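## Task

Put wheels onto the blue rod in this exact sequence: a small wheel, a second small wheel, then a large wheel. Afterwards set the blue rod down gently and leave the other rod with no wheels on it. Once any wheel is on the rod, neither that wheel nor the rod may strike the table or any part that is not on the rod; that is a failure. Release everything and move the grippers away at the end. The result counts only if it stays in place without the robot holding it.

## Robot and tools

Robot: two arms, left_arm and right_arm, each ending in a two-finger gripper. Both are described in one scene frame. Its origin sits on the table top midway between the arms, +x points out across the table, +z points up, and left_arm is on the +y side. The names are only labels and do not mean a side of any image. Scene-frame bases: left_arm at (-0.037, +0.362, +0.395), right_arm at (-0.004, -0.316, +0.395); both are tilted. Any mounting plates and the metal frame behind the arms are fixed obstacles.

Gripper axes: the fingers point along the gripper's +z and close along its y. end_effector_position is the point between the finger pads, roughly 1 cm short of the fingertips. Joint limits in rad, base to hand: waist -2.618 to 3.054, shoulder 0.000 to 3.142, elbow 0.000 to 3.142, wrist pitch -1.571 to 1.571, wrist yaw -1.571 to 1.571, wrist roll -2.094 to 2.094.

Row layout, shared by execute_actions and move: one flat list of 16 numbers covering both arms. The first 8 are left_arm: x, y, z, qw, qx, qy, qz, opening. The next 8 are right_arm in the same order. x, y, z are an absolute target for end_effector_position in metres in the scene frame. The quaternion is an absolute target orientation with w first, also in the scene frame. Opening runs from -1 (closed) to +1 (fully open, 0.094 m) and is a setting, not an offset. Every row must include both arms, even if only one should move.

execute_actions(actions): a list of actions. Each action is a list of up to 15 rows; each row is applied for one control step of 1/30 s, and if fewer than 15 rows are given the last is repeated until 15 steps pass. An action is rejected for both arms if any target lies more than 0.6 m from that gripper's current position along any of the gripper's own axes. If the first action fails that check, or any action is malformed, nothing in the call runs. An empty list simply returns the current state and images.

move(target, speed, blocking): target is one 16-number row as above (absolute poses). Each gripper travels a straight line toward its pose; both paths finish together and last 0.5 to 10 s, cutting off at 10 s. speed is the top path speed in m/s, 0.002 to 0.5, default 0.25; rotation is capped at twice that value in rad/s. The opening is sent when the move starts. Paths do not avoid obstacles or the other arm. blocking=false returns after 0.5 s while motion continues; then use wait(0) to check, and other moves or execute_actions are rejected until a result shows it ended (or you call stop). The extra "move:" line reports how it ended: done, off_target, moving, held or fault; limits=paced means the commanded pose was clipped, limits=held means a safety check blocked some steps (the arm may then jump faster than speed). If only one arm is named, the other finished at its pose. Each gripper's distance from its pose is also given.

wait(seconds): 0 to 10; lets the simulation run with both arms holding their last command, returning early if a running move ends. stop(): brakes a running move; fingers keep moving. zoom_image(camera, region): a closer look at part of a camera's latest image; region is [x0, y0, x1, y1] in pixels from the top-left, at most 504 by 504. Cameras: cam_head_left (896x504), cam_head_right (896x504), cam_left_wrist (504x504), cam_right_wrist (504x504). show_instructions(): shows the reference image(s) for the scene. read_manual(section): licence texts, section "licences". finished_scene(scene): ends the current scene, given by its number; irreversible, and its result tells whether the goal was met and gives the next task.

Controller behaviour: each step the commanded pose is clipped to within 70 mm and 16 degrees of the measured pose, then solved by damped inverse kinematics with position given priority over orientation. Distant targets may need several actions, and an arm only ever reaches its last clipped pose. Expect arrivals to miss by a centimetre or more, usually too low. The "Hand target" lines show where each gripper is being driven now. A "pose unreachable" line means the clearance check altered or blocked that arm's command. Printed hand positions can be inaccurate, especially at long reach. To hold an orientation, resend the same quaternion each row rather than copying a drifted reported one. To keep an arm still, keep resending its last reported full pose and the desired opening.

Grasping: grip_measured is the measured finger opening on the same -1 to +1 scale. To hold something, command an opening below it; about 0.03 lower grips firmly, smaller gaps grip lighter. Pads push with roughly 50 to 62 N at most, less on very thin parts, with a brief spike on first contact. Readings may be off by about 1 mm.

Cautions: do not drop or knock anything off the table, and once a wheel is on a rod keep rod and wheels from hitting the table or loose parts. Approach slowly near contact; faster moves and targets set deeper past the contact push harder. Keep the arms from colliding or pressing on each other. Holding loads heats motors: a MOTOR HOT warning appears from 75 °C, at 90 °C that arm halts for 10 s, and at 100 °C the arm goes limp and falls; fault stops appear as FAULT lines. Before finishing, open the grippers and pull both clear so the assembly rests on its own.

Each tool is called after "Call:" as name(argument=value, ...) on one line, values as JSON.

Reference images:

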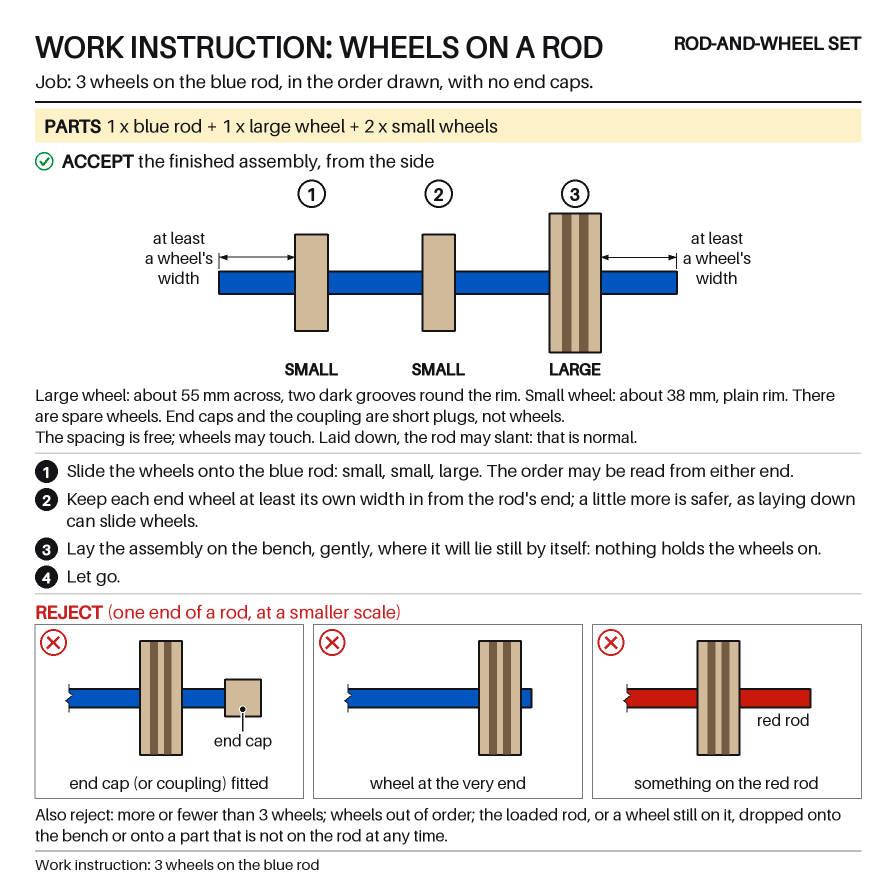

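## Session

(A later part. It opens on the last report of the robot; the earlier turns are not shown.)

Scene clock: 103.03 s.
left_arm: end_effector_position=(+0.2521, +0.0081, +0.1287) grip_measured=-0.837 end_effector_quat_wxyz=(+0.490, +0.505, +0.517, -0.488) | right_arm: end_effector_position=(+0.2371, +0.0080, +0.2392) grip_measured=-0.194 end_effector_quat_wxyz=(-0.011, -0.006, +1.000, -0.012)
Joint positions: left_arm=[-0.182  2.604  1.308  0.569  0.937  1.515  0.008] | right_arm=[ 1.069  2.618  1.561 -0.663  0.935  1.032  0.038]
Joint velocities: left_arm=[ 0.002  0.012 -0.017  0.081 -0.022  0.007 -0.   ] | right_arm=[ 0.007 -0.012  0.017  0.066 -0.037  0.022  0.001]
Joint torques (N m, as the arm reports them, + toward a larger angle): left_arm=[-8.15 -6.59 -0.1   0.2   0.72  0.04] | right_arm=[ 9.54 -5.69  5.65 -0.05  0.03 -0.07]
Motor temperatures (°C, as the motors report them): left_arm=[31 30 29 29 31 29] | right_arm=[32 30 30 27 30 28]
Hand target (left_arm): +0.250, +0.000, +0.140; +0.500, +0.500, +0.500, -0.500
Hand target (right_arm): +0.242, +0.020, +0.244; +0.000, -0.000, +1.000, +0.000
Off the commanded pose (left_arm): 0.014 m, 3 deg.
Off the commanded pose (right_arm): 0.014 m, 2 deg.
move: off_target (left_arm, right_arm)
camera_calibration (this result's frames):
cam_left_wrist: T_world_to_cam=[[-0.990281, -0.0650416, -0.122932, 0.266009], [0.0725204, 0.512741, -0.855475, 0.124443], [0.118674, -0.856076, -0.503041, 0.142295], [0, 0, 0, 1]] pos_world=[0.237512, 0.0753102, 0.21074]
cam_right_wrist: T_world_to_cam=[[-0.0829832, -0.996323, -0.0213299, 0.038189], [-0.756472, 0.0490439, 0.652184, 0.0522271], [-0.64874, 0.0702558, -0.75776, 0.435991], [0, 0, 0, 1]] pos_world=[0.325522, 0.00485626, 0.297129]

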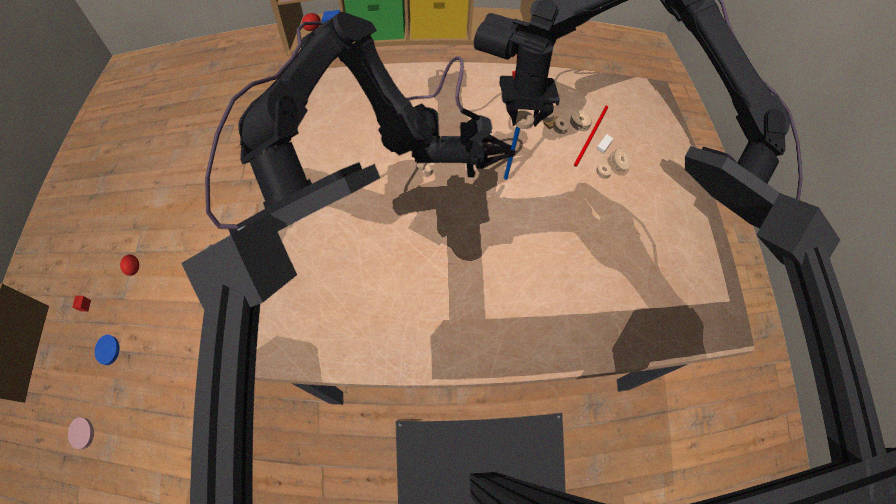

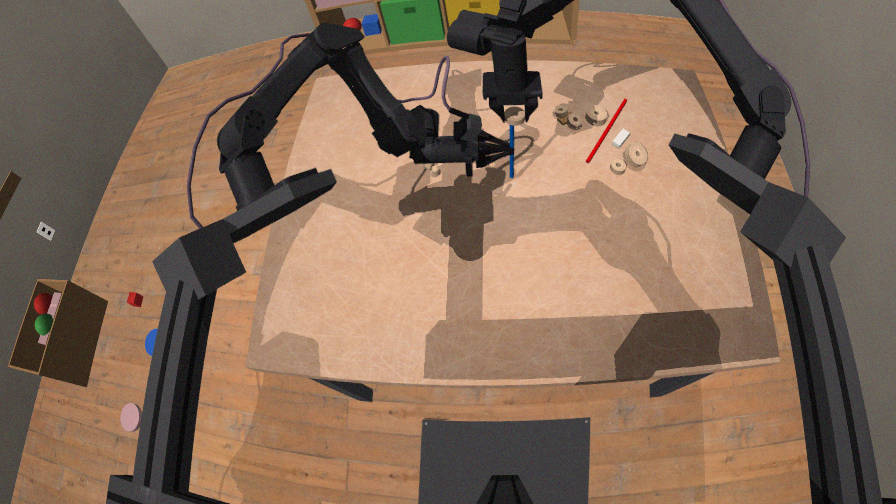

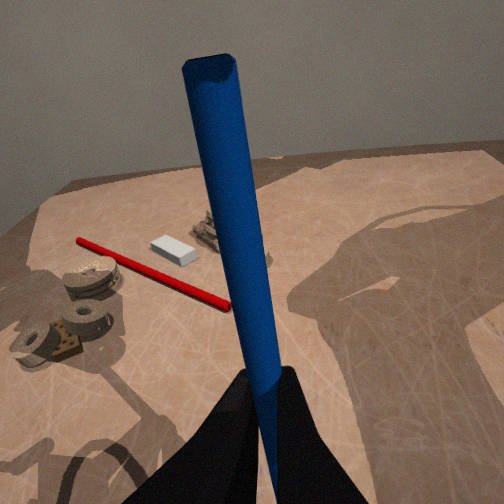

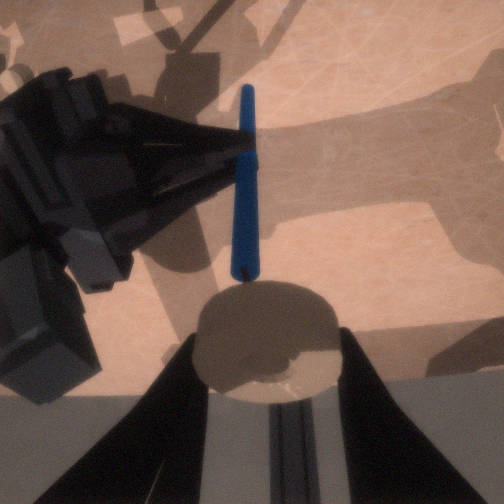

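Call:
move(target=[0.25,0,0.14,0.5,0.5,0.5,-0.5,-0.9, 0.245,0.027,0.239,0,0,1,0,-0.25], speed=0.02)

Scene clock: 104.53 s.
left_arm: end_effector_position=(+0.2525, +0.0095, +0.1274) grip_measured=-0.837 end_effector_quat_wxyz=(+0.489, +0.505, +0.519, -0.487) | right_arm: end_effector_position=(+0.2434, +0.0169, +0.2340) grip_measured=-0.194 end_effector_quat_wxyz=(-0.010, +0.000, +1.000, -0.009)
Joint positions: left_arm=[-0.178  2.604  1.308  0.569  0.937  1.516  0.008] | right_arm=[ 1.058  2.649  1.615 -0.662  0.935  1.019  0.038]
Joint velocities: left_arm=[ 0.007 -0.007 -0.007 -0.066 -0.066 -0.022  0.   ] | right_arm=[-0.012  0.002 -0.012 -0.007 -0.037  0.022  0.   ]
Joint torques (N m, as the arm reports them, + toward a larger angle): left_arm=[-8.41 -6.6  -0.09  0.19  0.72  0.05] | right_arm=[ 9.9  -5.93  5.23 -0.05  0.02 -0.07]
Motor temperatures (°C, as the motors report them): left_arm=[31 30 29 29 31 29] | right_arm=[33 30 30 27 30 28]
Hand target (left_arm): +0.250, +0.000, +0.140; +0.500, +0.500, +0.500, -0.500
Hand target (right_arm): +0.245, +0.027, +0.239; +0.000, +0.000, +1.000, -0.000
Off the commanded pose (left_arm): 0.016 m, 3 deg.
Off the commanded pose (right_arm): 0.011 m, 2 deg.
move: off_target (left_arm, right_arm)
camera_calibration (this result's frames):
cam_left_wrist: T_world_to_cam=[[-0.990265, -0.0669047, -0.122063, 0.266234], [0.0704736, 0.515241, -0.854143, 0.12285], [0.120038, -0.85443, -0.50551, 0.142684], [0, 0, 0, 1]] pos_world=[0.237857, 0.0764282, 0.209557]
cam_right_wrist: T_world_to_cam=[[-0.095149, -0.995111, -0.026474, 0.0516794], [-0.756905, 0.0550479, 0.651203, 0.0602053], [-0.646562, 0.0819995, -0.758442, 0.434966], [0, 0, 0, 1]] pos_world=[0.331719, 0.0124455, 0.292059]

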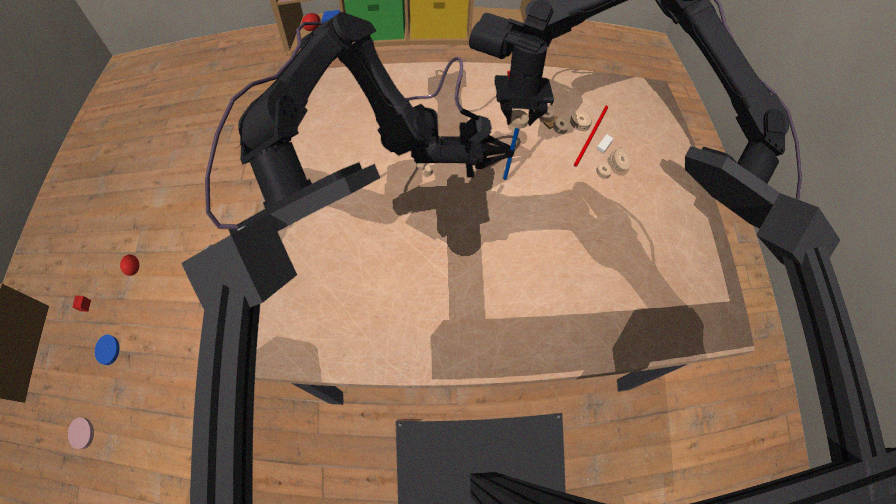

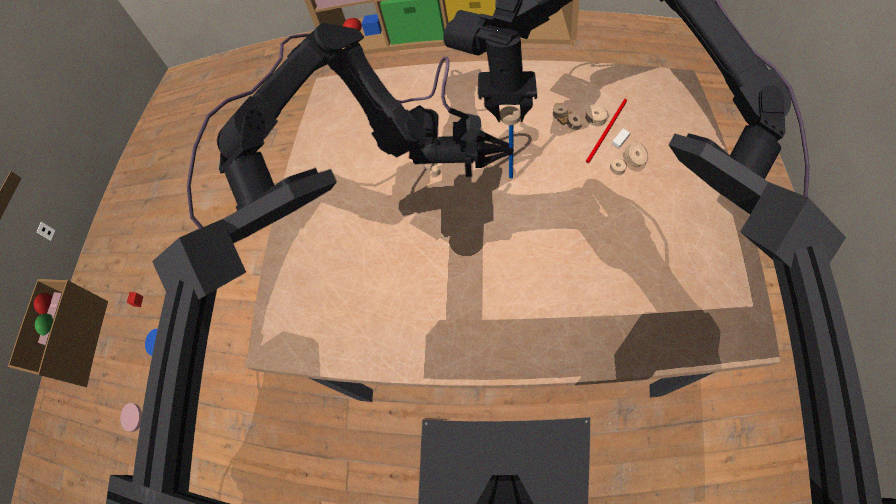

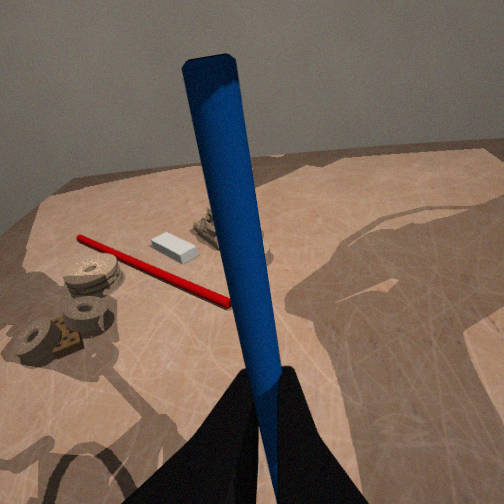

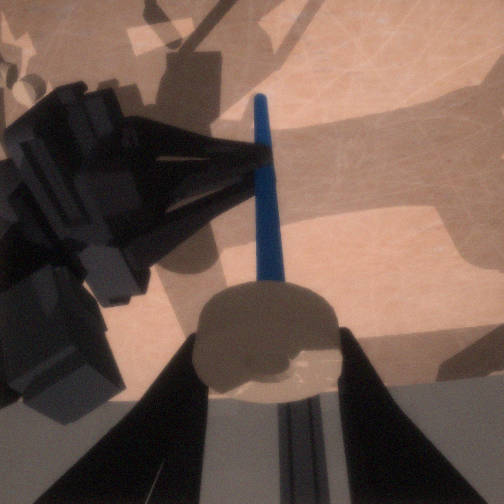

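Call:
move(target=[0.25,0,0.14,0.5,0.5,0.5,-0.5,-0.9, 0.245,0.024,0.233,0,0,1,0,-0.25], speed=0.01)

Scene clock: 107.50 s.
left_arm: end_effector_position=(+0.2524, +0.0090, +0.1280) grip_measured=-0.837 end_effector_quat_wxyz=(+0.489, +0.505, +0.518, -0.487) | right_arm: end_effector_position=(+0.2479, +0.0187, +0.2297) grip_measured=-0.194 end_effector_quat_wxyz=(-0.008, +0.005, +1.000, -0.005)
Joint positions: left_arm=[-0.179  2.604  1.308  0.569  0.938  1.516  0.008] | right_arm=[ 1.046  2.649  1.615 -0.63   0.935  0.995  0.038]
Joint velocities: left_arm=[-0.002 -0.007 -0.012 -0.051 -0.007 -0.037  0.001] | right_arm=[ 0.012 -0.002  0.007  0.037 -0.007  0.037  0.   ]
Joint torques (N m, as the arm reports them, + toward a larger angle): left_arm=[-8.25 -6.56 -0.13  0.2   0.72  0.05] | right_arm=[ 9.87 -6.21  3.18  0.01  0.01  0.01]
Motor temperatures (°C, as the motors report them): left_arm=[31 29 29 29 31 29] | right_arm=[33 30 30 27 30 28]
Hand target (left_arm): +0.250, +0.000, +0.140; +0.500, +0.500, +0.500, -0.500
Hand target (right_arm): +0.245, +0.024, +0.233; -0.000, +0.000, +1.000, -0.000
Off the commanded pose (left_arm): 0.015 m, 3 deg.
Off the commanded pose (right_arm): 0.007 m, 1 deg.
move: off_target (left_arm)
camera_calibration (this result's frames):
cam_left_wrist: T_world_to_cam=[[-0.990254, -0.0661817, -0.122541, 0.266161], [0.0714398, 0.513917, -0.85486, 0.123537], [0.119552, -0.855283, -0.50418, 0.142504], [0, 0, 0, 1]] pos_world=[0.237705, 0.0760087, 0.21007]
cam_right_wrist: T_world_to_cam=[[-0.105084, -0.993834, -0.0353804, 0.0582476], [-0.759024, 0.057168, 0.648548, 0.067333], [-0.642526, 0.0950067, -0.760351, 0.433667], [0, 0, 0, 1]] pos_world=[0.335871, 0.0128378, 0.288131]

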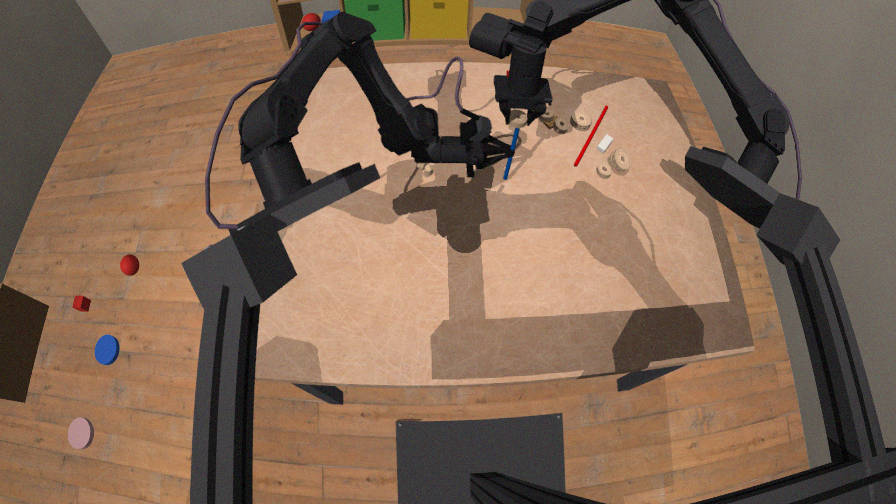

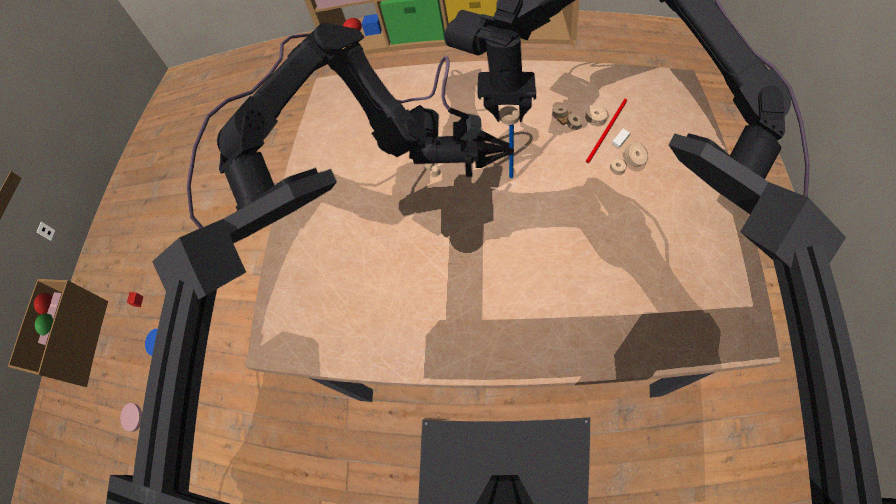

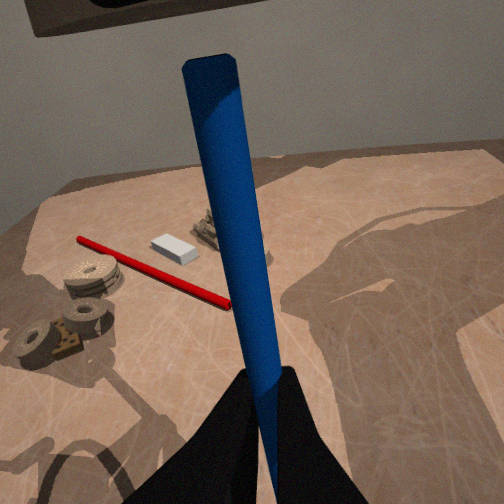

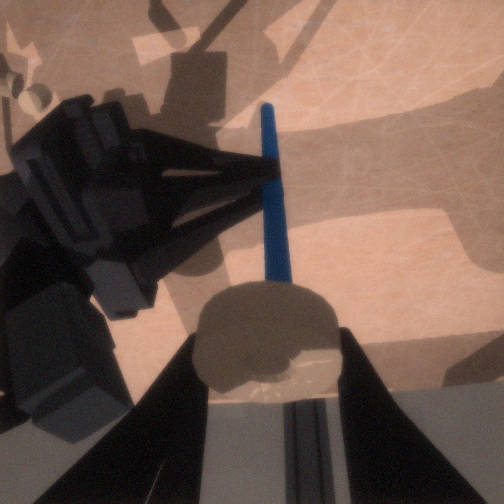

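Call:
move(target=[0.25,0,0.14,0.5,0.5,0.5,-0.5,-0.9, 0.239,0.018,0.234,0,0,1,0,-0.25], speed=0.01)

Scene clock: 110.37 s.
left_arm: end_effector_position=(+0.2524, +0.0090, +0.1279) grip_measured=-0.837 end_effector_quat_wxyz=(+0.489, +0.505, +0.518, -0.487) | right_arm: end_effector_position=(+0.2388, +0.0115, +0.2218) grip_measured=-0.194 end_effector_quat_wxyz=(-0.013, +0.002, +1.000, -0.012)
Joint positions: left_arm=[-0.179  2.604  1.308  0.569  0.937  1.516  0.008] | right_arm=[ 1.035  2.649  1.575 -0.606  0.935  0.995  0.038]
Joint velocities: left_arm=[ 0.027 -0.007 -0.002  0.007  0.022 -0.007 -0.001] | right_arm=[-0.002  0.002 -0.007 -0.037 -0.037  0.007 -0.001]
Joint torques (N m, as the arm reports them, + toward a larger angle): left_arm=[-8.31 -6.58 -0.15  0.19  0.78  0.03] | right_arm=[10.47 -7.62  1.99  0.01  0.05 -0.01]
Motor temperatures (°C, as the motors report them): left_arm=[31 29 29 29 31 29] | right_arm=[33 30 30 27 30 28]
Hand target (left_arm): +0.250, +0.000, +0.140; +0.500, +0.500, +0.500, -0.500
Hand target (right_arm): +0.239, +0.018, +0.234; -0.000, +0.000, +1.000, -0.000
Off the commanded pose (left_arm): 0.015 m, 3 deg.
Off the commanded pose (right_arm): 0.014 m, 2 deg.
move: off_target (left_arm, right_arm)
camera_calibration (this result's frames):
cam_left_wrist: T_world_to_cam=[[-0.990208, -0.0661335, -0.122939, 0.266195], [0.0717615, 0.514247, -0.854634, 0.123364], [0.119741, -0.855088, -0.504466, 0.142459], [0, 0, 0, 1]] pos_world=[0.237678, 0.0759802, 0.210022]
cam_right_wrist: T_world_to_cam=[[-0.098879, -0.9949, -0.0199437, 0.0449037], [-0.752214, 0.0616088, 0.656032, 0.0626273], [-0.651457, 0.0798697, -0.75447, 0.423495], [0, 0, 0, 1]] pos_world=[0.327438, 0.00699191, 0.279324]

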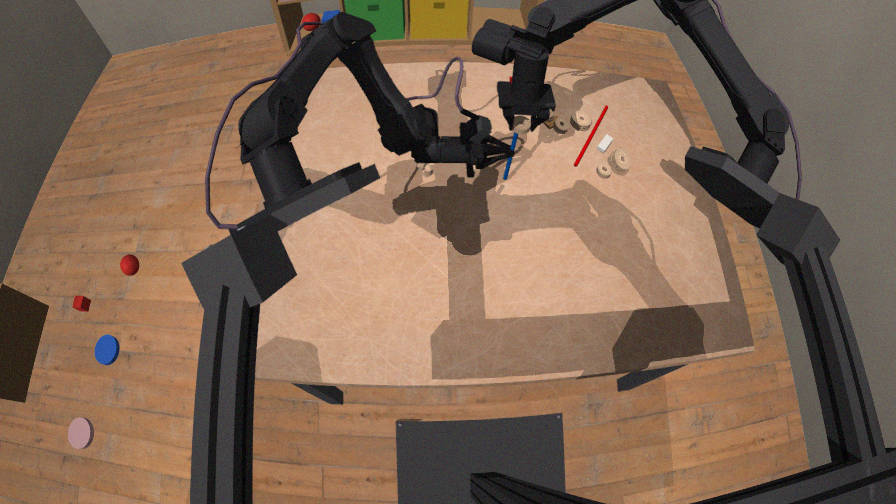

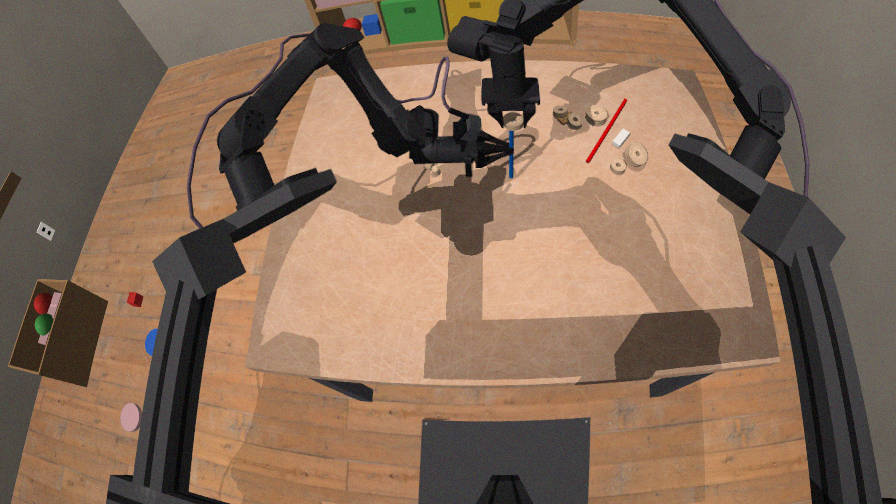

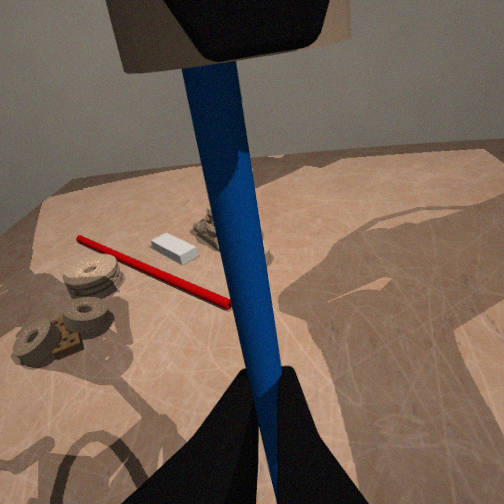

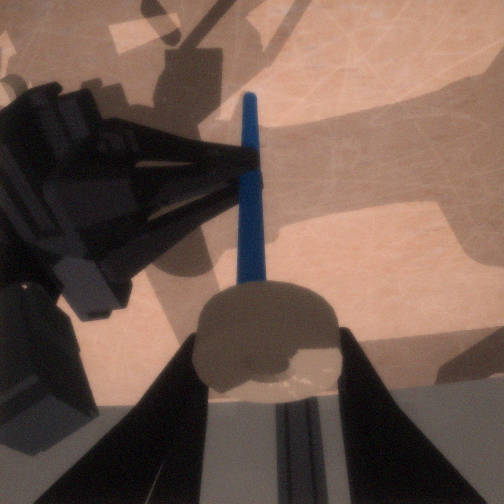

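Call:
move(target=[0.25,0,0.14,0.5,0.5,0.5,-0.5,-0.9, 0.244,0.021,0.238,0,0,1,0,-0.25], speed=0.01)

Scene clock: 113.33 s.
left_arm: end_effector_position=(+0.2524, +0.0090, +0.1281) grip_measured=-0.837 end_effector_quat_wxyz=(+0.490, +0.505, +0.518, -0.487) | right_arm: end_effector_position=(+0.2384, +0.0125, +0.2232) grip_measured=-0.194 end_effector_quat_wxyz=(-0.012, +0.002, +1.000, -0.011)
Joint positions: left_arm=[-0.179  2.604  1.308  0.569  0.938  1.516  0.008] | right_arm=[ 1.039  2.649  1.575 -0.606  0.935  0.997  0.038]
Joint velocities: left_arm=[-0.012 -0.002 -0.002 -0.066 -0.037  0.007  0.001] | right_arm=[ 0.007 -0.007  0.012 -0.022 -0.022 -0.051  0.001]
Joint torques (N m, as the arm reports them, + toward a larger angle): left_arm=[-8.29 -6.56 -0.14  0.2   0.71  0.04] | right_arm=[10.46 -7.13  4.92 -0.37  0.03  0.04]
Motor temperatures (°C, as the motors report them): left_arm=[31 29 29 29 31 29] | right_arm=[33 30 30 27 30 28]
Hand target (left_arm): +0.250, +0.000, +0.140; +0.500, +0.500, +0.500, -0.500
Hand target (right_arm): +0.244, +0.021, +0.238; +0.000, +0.000, +1.000, +0.000
Off the commanded pose (left_arm): 0.015 m, 3 deg.
Off the commanded pose (right_arm): 0.018 m, 2 deg.
move: off_target (left_arm, right_arm)
camera_calibration (this result's frames):
cam_left_wrist: T_world_to_cam=[[-0.990209, -0.0661933, -0.122899, 0.266201], [0.0717878, 0.513593, -0.855025, 0.123533], [0.119717, -0.855477, -0.503813, 0.142449], [0, 0, 0, 1]] pos_world=[0.237673, 0.0760368, 0.210107]
cam_right_wrist: T_world_to_cam=[[-0.0979002, -0.994937, -0.0227297, 0.0463215], [-0.753711, 0.0592109, 0.654534, 0.0620462], [-0.649874, 0.0812106, -0.755691, 0.424051], [0, 0, 0, 1]] pos_world=[0.326879, 0.00797565, 0.280893]

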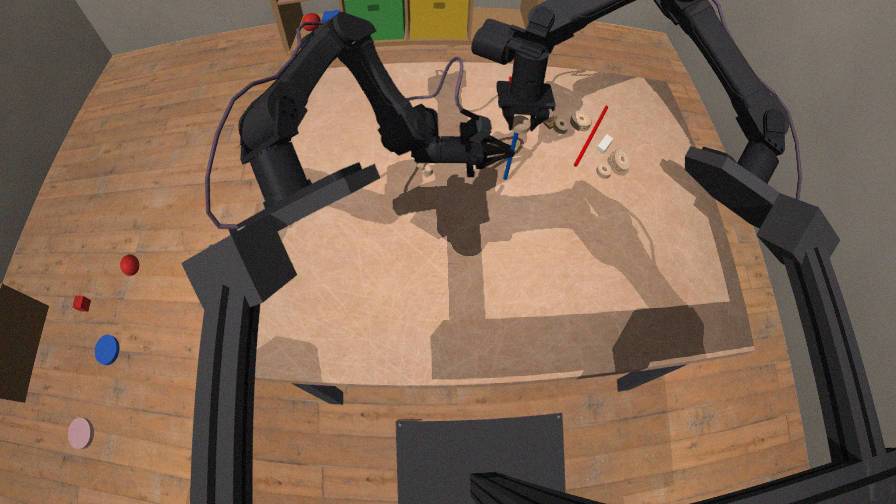

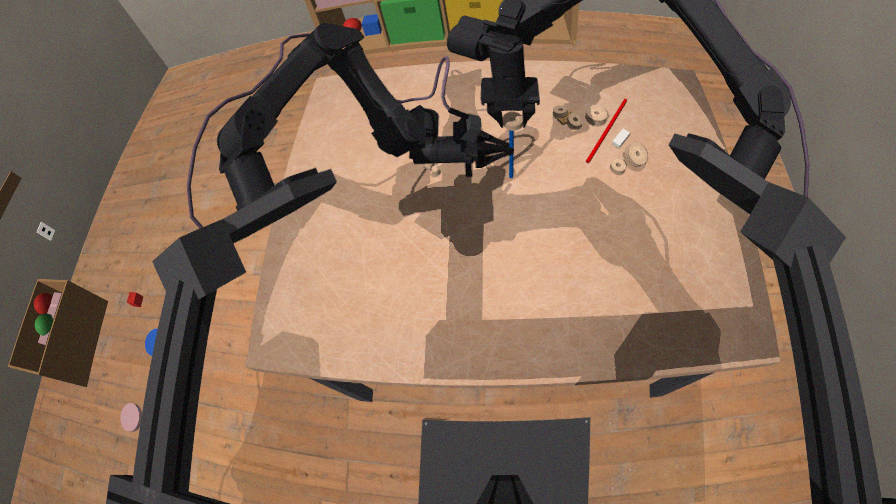

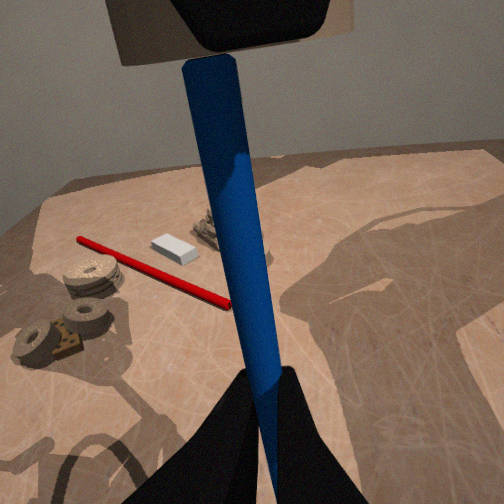

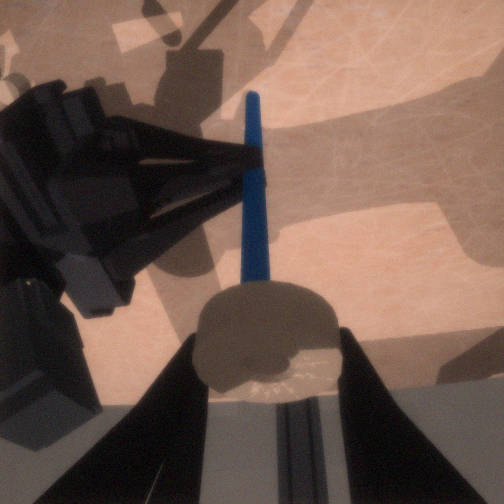

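Stiction; push further.

Call:
move(target=[0.25,0,0.14,0.5,0.5,0.5,-0.5,-0.9, 0.248,0.021,0.238,0,0,1,0,-0.25], speed=0.01)

Scene clock: 116.17 s.
left_arm: end_effector_position=(+0.2523, +0.0088, +0.1281) grip_measured=-0.837 end_effector_quat_wxyz=(+0.490, +0.505, +0.518, -0.487) | right_arm: end_effector_position=(+0.2383, +0.0110, +0.2221) grip_measured=-0.194 end_effector_quat_wxyz=(-0.014, +0.001, +1.000, -0.013)
Joint positions: left_arm=[-0.18   2.604  1.308  0.569  0.938  1.516  0.008] | right_arm=[ 1.035  2.649  1.575 -0.611  0.935  0.997  0.038]
Joint velocities: left_arm=[ 0.012 -0.002 -0.002 -0.066 -0.007  0.007 -0.001] | right_arm=[ 0.002 -0.002 -0.002  0.022 -0.066 -0.022 -0.   ]
Joint torques (N m, as the arm reports them, + toward a larger angle): left_arm=[-8.24 -6.61 -0.14  0.21  0.74  0.05] | right_arm=[10.73 -7.37  5.39 -0.38  0.07 -0.04]
Motor temperatures (°C, as the motors report them): left_arm=[31 29 29 29 31 29] | right_arm=[34 30 31 27 30 28]
Hand target (left_arm): +0.250, +0.000, +0.140; +0.500, +0.500, +0.500, -0.500
Hand target (right_arm): +0.248, +0.021, +0.238; +0.000, +0.000, +1.000, +0.000
Off the commanded pose (left_arm): 0.015 m, 3 deg.
Off the commanded pose (right_arm): 0.021 m, 2 deg.
move: off_target (left_arm, right_arm)
camera_calibration (this result's frames):
cam_left_wrist: T_world_to_cam=[[-0.990206, -0.0659754, -0.123043, 0.266179], [0.0720128, 0.513671, -0.85496, 0.123599], [0.11961, -0.855447, -0.503888, 0.14241], [0, 0, 0, 1]] pos_world=[0.237638, 0.0758967, 0.210182]
cam_right_wrist: T_world_to_cam=[[-0.0962864, -0.995189, -0.0180987, 0.0433516], [-0.751622, 0.0607764, 0.656788, 0.061783], [-0.652528, 0.0768431, -0.753858, 0.42356], [0, 0, 0, 1]] pos_world=[0.326997, 0.00684036, 0.279511]

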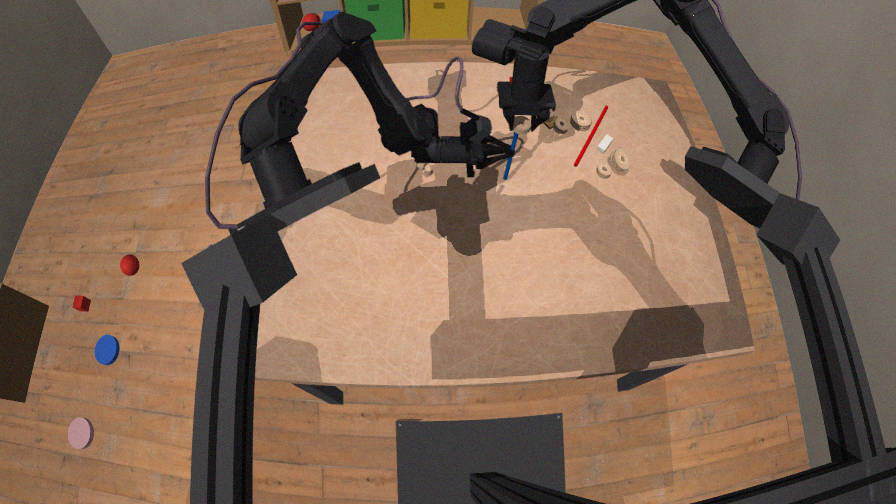

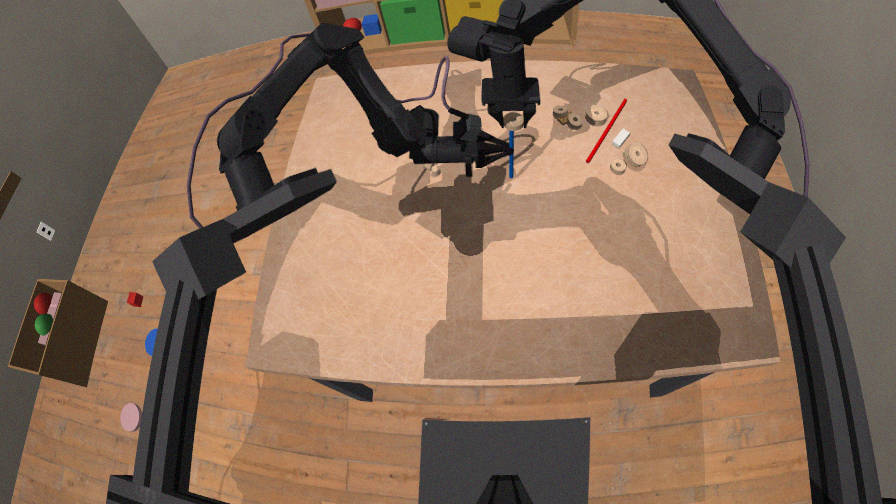

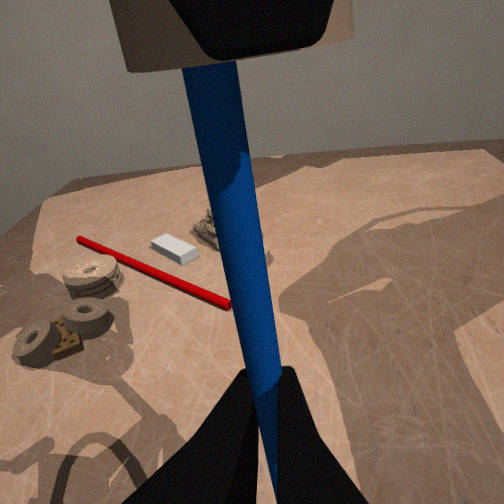

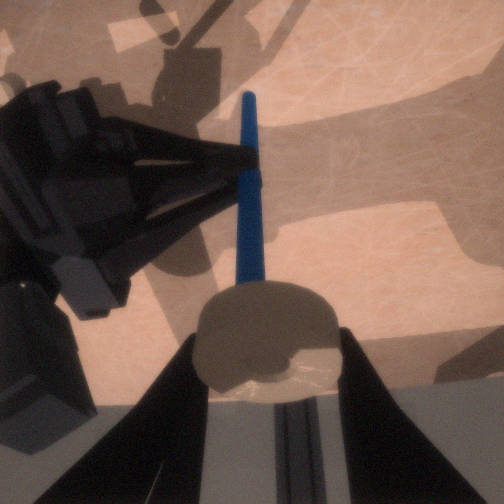

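Call:
move(target=[0.25,0,0.14,0.5,0.5,0.5,-0.5,-0.9, 0.2515,0.024,0.241,0,0,1,0,-0.25], speed=0.01)

Scene clock: 119.40 s.
left_arm: end_effector_position=(+0.2524, +0.0090, +0.1281) grip_measured=-0.837 end_effector_quat_wxyz=(+0.490, +0.505, +0.518, -0.487) | right_arm: end_effector_position=(+0.2479, +0.0156, +0.2272) grip_measured=-0.194 end_effector_quat_wxyz=(-0.011, +0.005, +1.000, -0.009)
Joint positions: left_arm=[-0.179  2.604  1.308  0.569  0.938  1.516  0.008] | right_arm=[ 1.038  2.649  1.615 -0.638  0.935  0.997  0.038]
Joint velocities: left_arm=[-0.012  0.017 -0.012 -0.022 -0.037  0.051  0.001] | right_arm=[-0.012  0.007 -0.007  0.066  0.066 -0.022 -0.   ]
Joint torques (N m, as the arm reports them, + toward a larger angle): left_arm=[-8.19 -6.58 -0.14  0.2   0.7   0.03] | right_arm=[10.78 -6.96  5.06 -0.3   0.08  0.03]
Motor temperatures (°C, as the motors report them): left_arm=[31 29 29 29 31 29] | right_arm=[34 30 31 27 30 28]
Hand target (left_arm): +0.250, +0.000, +0.140; +0.500, +0.500, +0.500, -0.500
Hand target (right_arm): +0.251, +0.024, +0.241; +0.000, +0.000, +1.000, +0.000
Off the commanded pose (left_arm): 0.015 m, 3 deg.
Off the commanded pose (right_arm): 0.017 m, 2 deg.
move: off_target (left_arm, right_arm)
camera_calibration (this result's frames):
cam_left_wrist: T_world_to_cam=[[-0.990209, -0.0661933, -0.122899, 0.266201], [0.0717878, 0.513593, -0.855025, 0.123533], [0.119717, -0.855477, -0.503813, 0.142449], [0, 0, 0, 1]] pos_world=[0.237673, 0.0760368, 0.210107]
cam_right_wrist: T_world_to_cam=[[-0.104128, -0.994226, -0.02591, 0.0526417], [-0.754692, 0.0620197, 0.653141, 0.0669911], [-0.647763, 0.0875644, -0.756793, 0.432651], [0, 0, 0, 1]] pos_world=[0.336294, 0.0102982, 0.285036]

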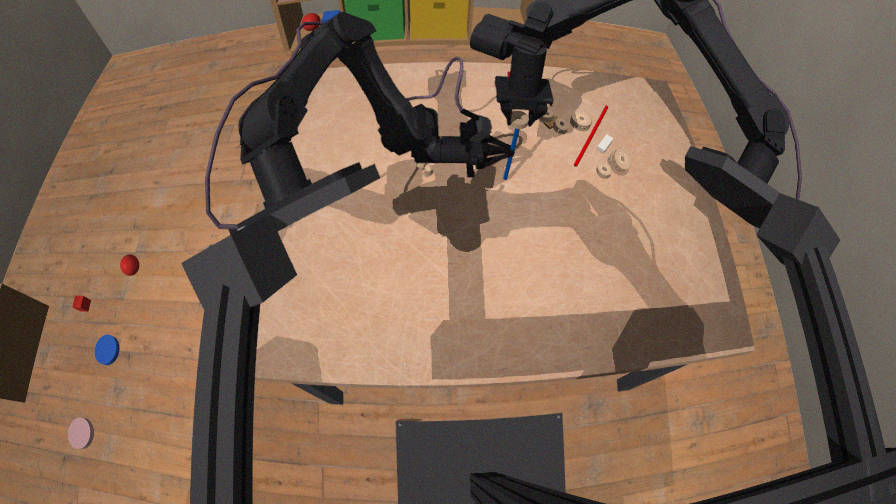

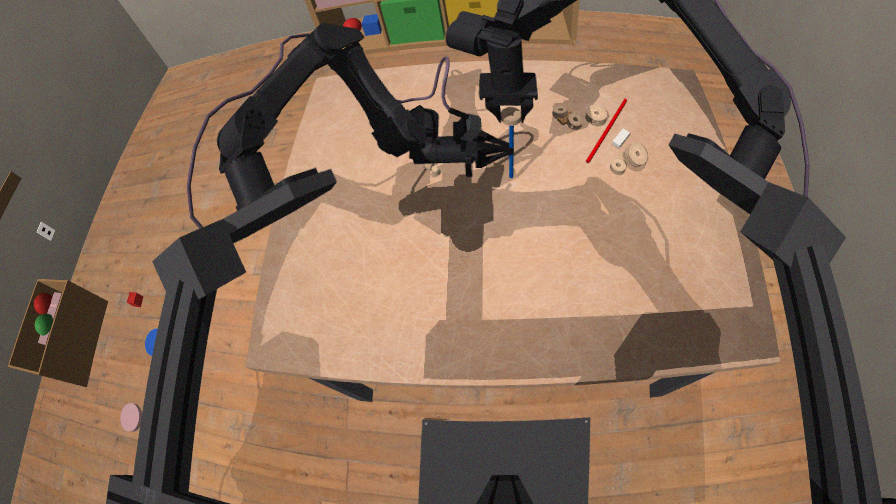

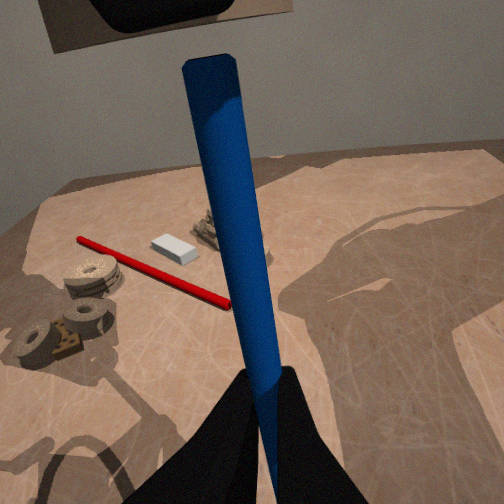

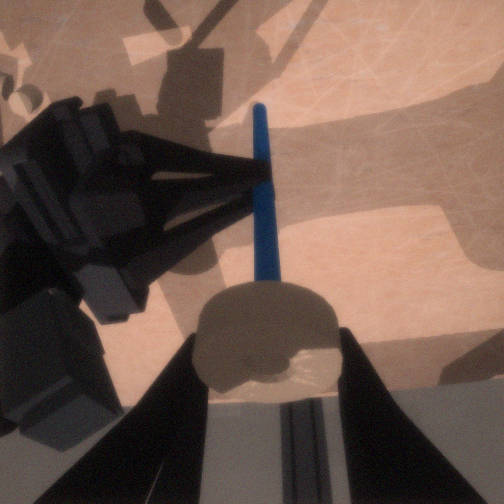

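Call:
move(target=[0.25,0,0.14,0.4848,0.4848,0.5153,-0.5153,-0.9, 0.2515,0.024,0.241,0,0,1,0,-0.25], speed=0.02)

Scene clock: 121.87 s.
left_arm: end_effector_position=(+0.2523, +0.0088, +0.1281) grip_measured=-0.837 end_effector_quat_wxyz=(+0.477, +0.492, +0.530, -0.499) | right_arm: end_effector_position=(+0.2478, +0.0156, +0.2274) grip_measured=-0.194 end_effector_quat_wxyz=(-0.011, +0.004, +1.000, -0.009)
Joint positions: left_arm=[-0.18   2.604  1.308  0.569  0.938  1.467  0.008] | right_arm=[ 1.039  2.649  1.615 -0.639  0.935  0.997  0.038]
Joint velocities: left_arm=[-0.012 -0.022  0.002 -0.066 -0.007 -0.037 -0.001] | right_arm=[ 0.007 -0.017 -0.007 -0.022  0.007  0.007 -0.001]
Joint torques (N m, as the arm reports them, + toward a larger angle): left_arm=[-8.32 -6.62 -0.13  0.19  0.71 -0.06] | right_arm=[10.87 -6.95  4.81 -0.37  0.08  0.05]
Motor temperatures (°C, as the motors report them): left_arm=[31 29 29 29 31 29] | right_arm=[34 30 31 27 30 28]
Hand target (left_arm): +0.250, +0.000, +0.140; +0.484, +0.485, +0.515, -0.515
Hand target (right_arm): +0.251, +0.024, +0.241; +0.000, +0.000, +1.000, +0.000
Off the commanded pose (left_arm): 0.015 m, 3 deg.
Off the commanded pose (right_arm): 0.016 m, 2 deg.
move: off_target (left_arm, right_arm)
camera_calibration (this result's frames):
cam_left_wrist: T_world_to_cam=[[-0.994902, -0.0683062, -0.0741974, 0.261126], [0.0287432, 0.513148, -0.857818, 0.134887], [0.0966686, -0.855578, -0.508569, 0.1488], [0, 0, 0, 1]] pos_world=[0.241534, 0.0759289, 0.210759]
cam_right_wrist: T_world_to_cam=[[-0.103066, -0.994334, -0.0260353, 0.0524791], [-0.754844, 0.0611427, 0.653048, 0.0667697], [-0.647756, 0.0869595, -0.756868, 0.432765], [0, 0, 0, 1]] pos_world=[0.336136, 0.0104663, 0.285309]

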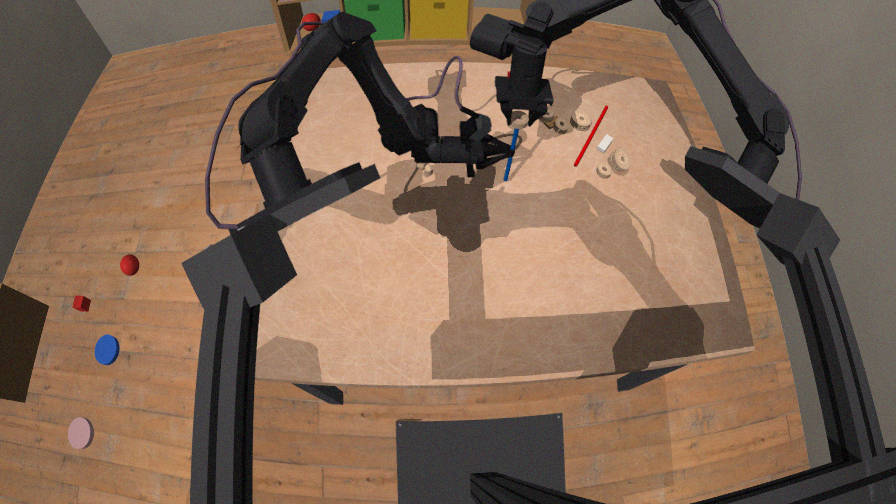

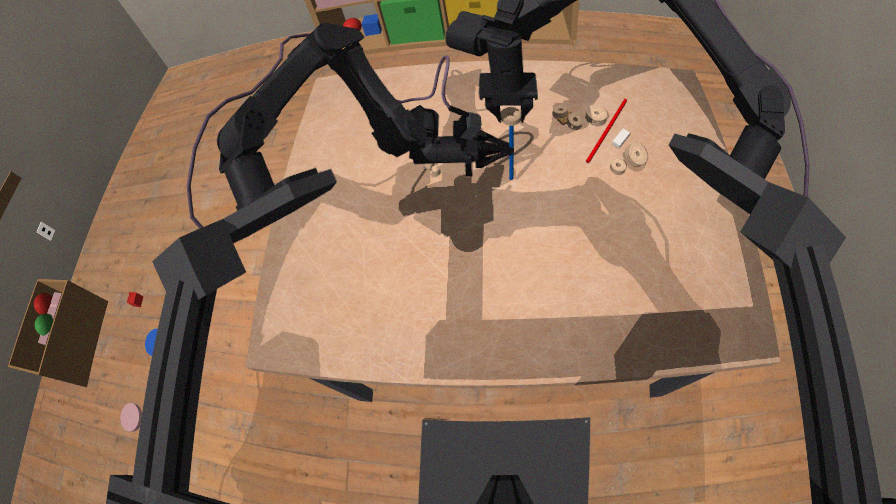

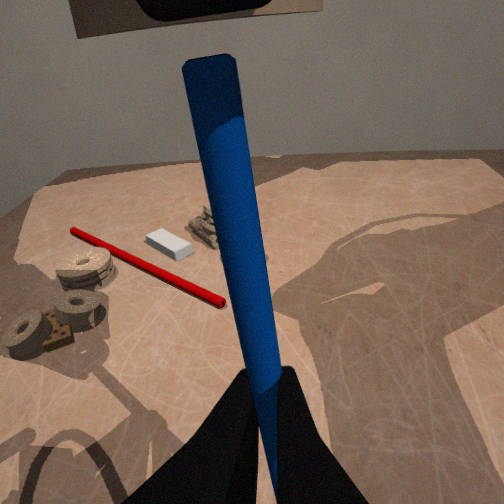

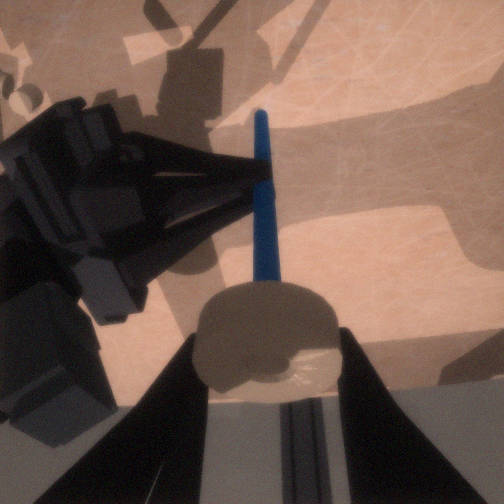

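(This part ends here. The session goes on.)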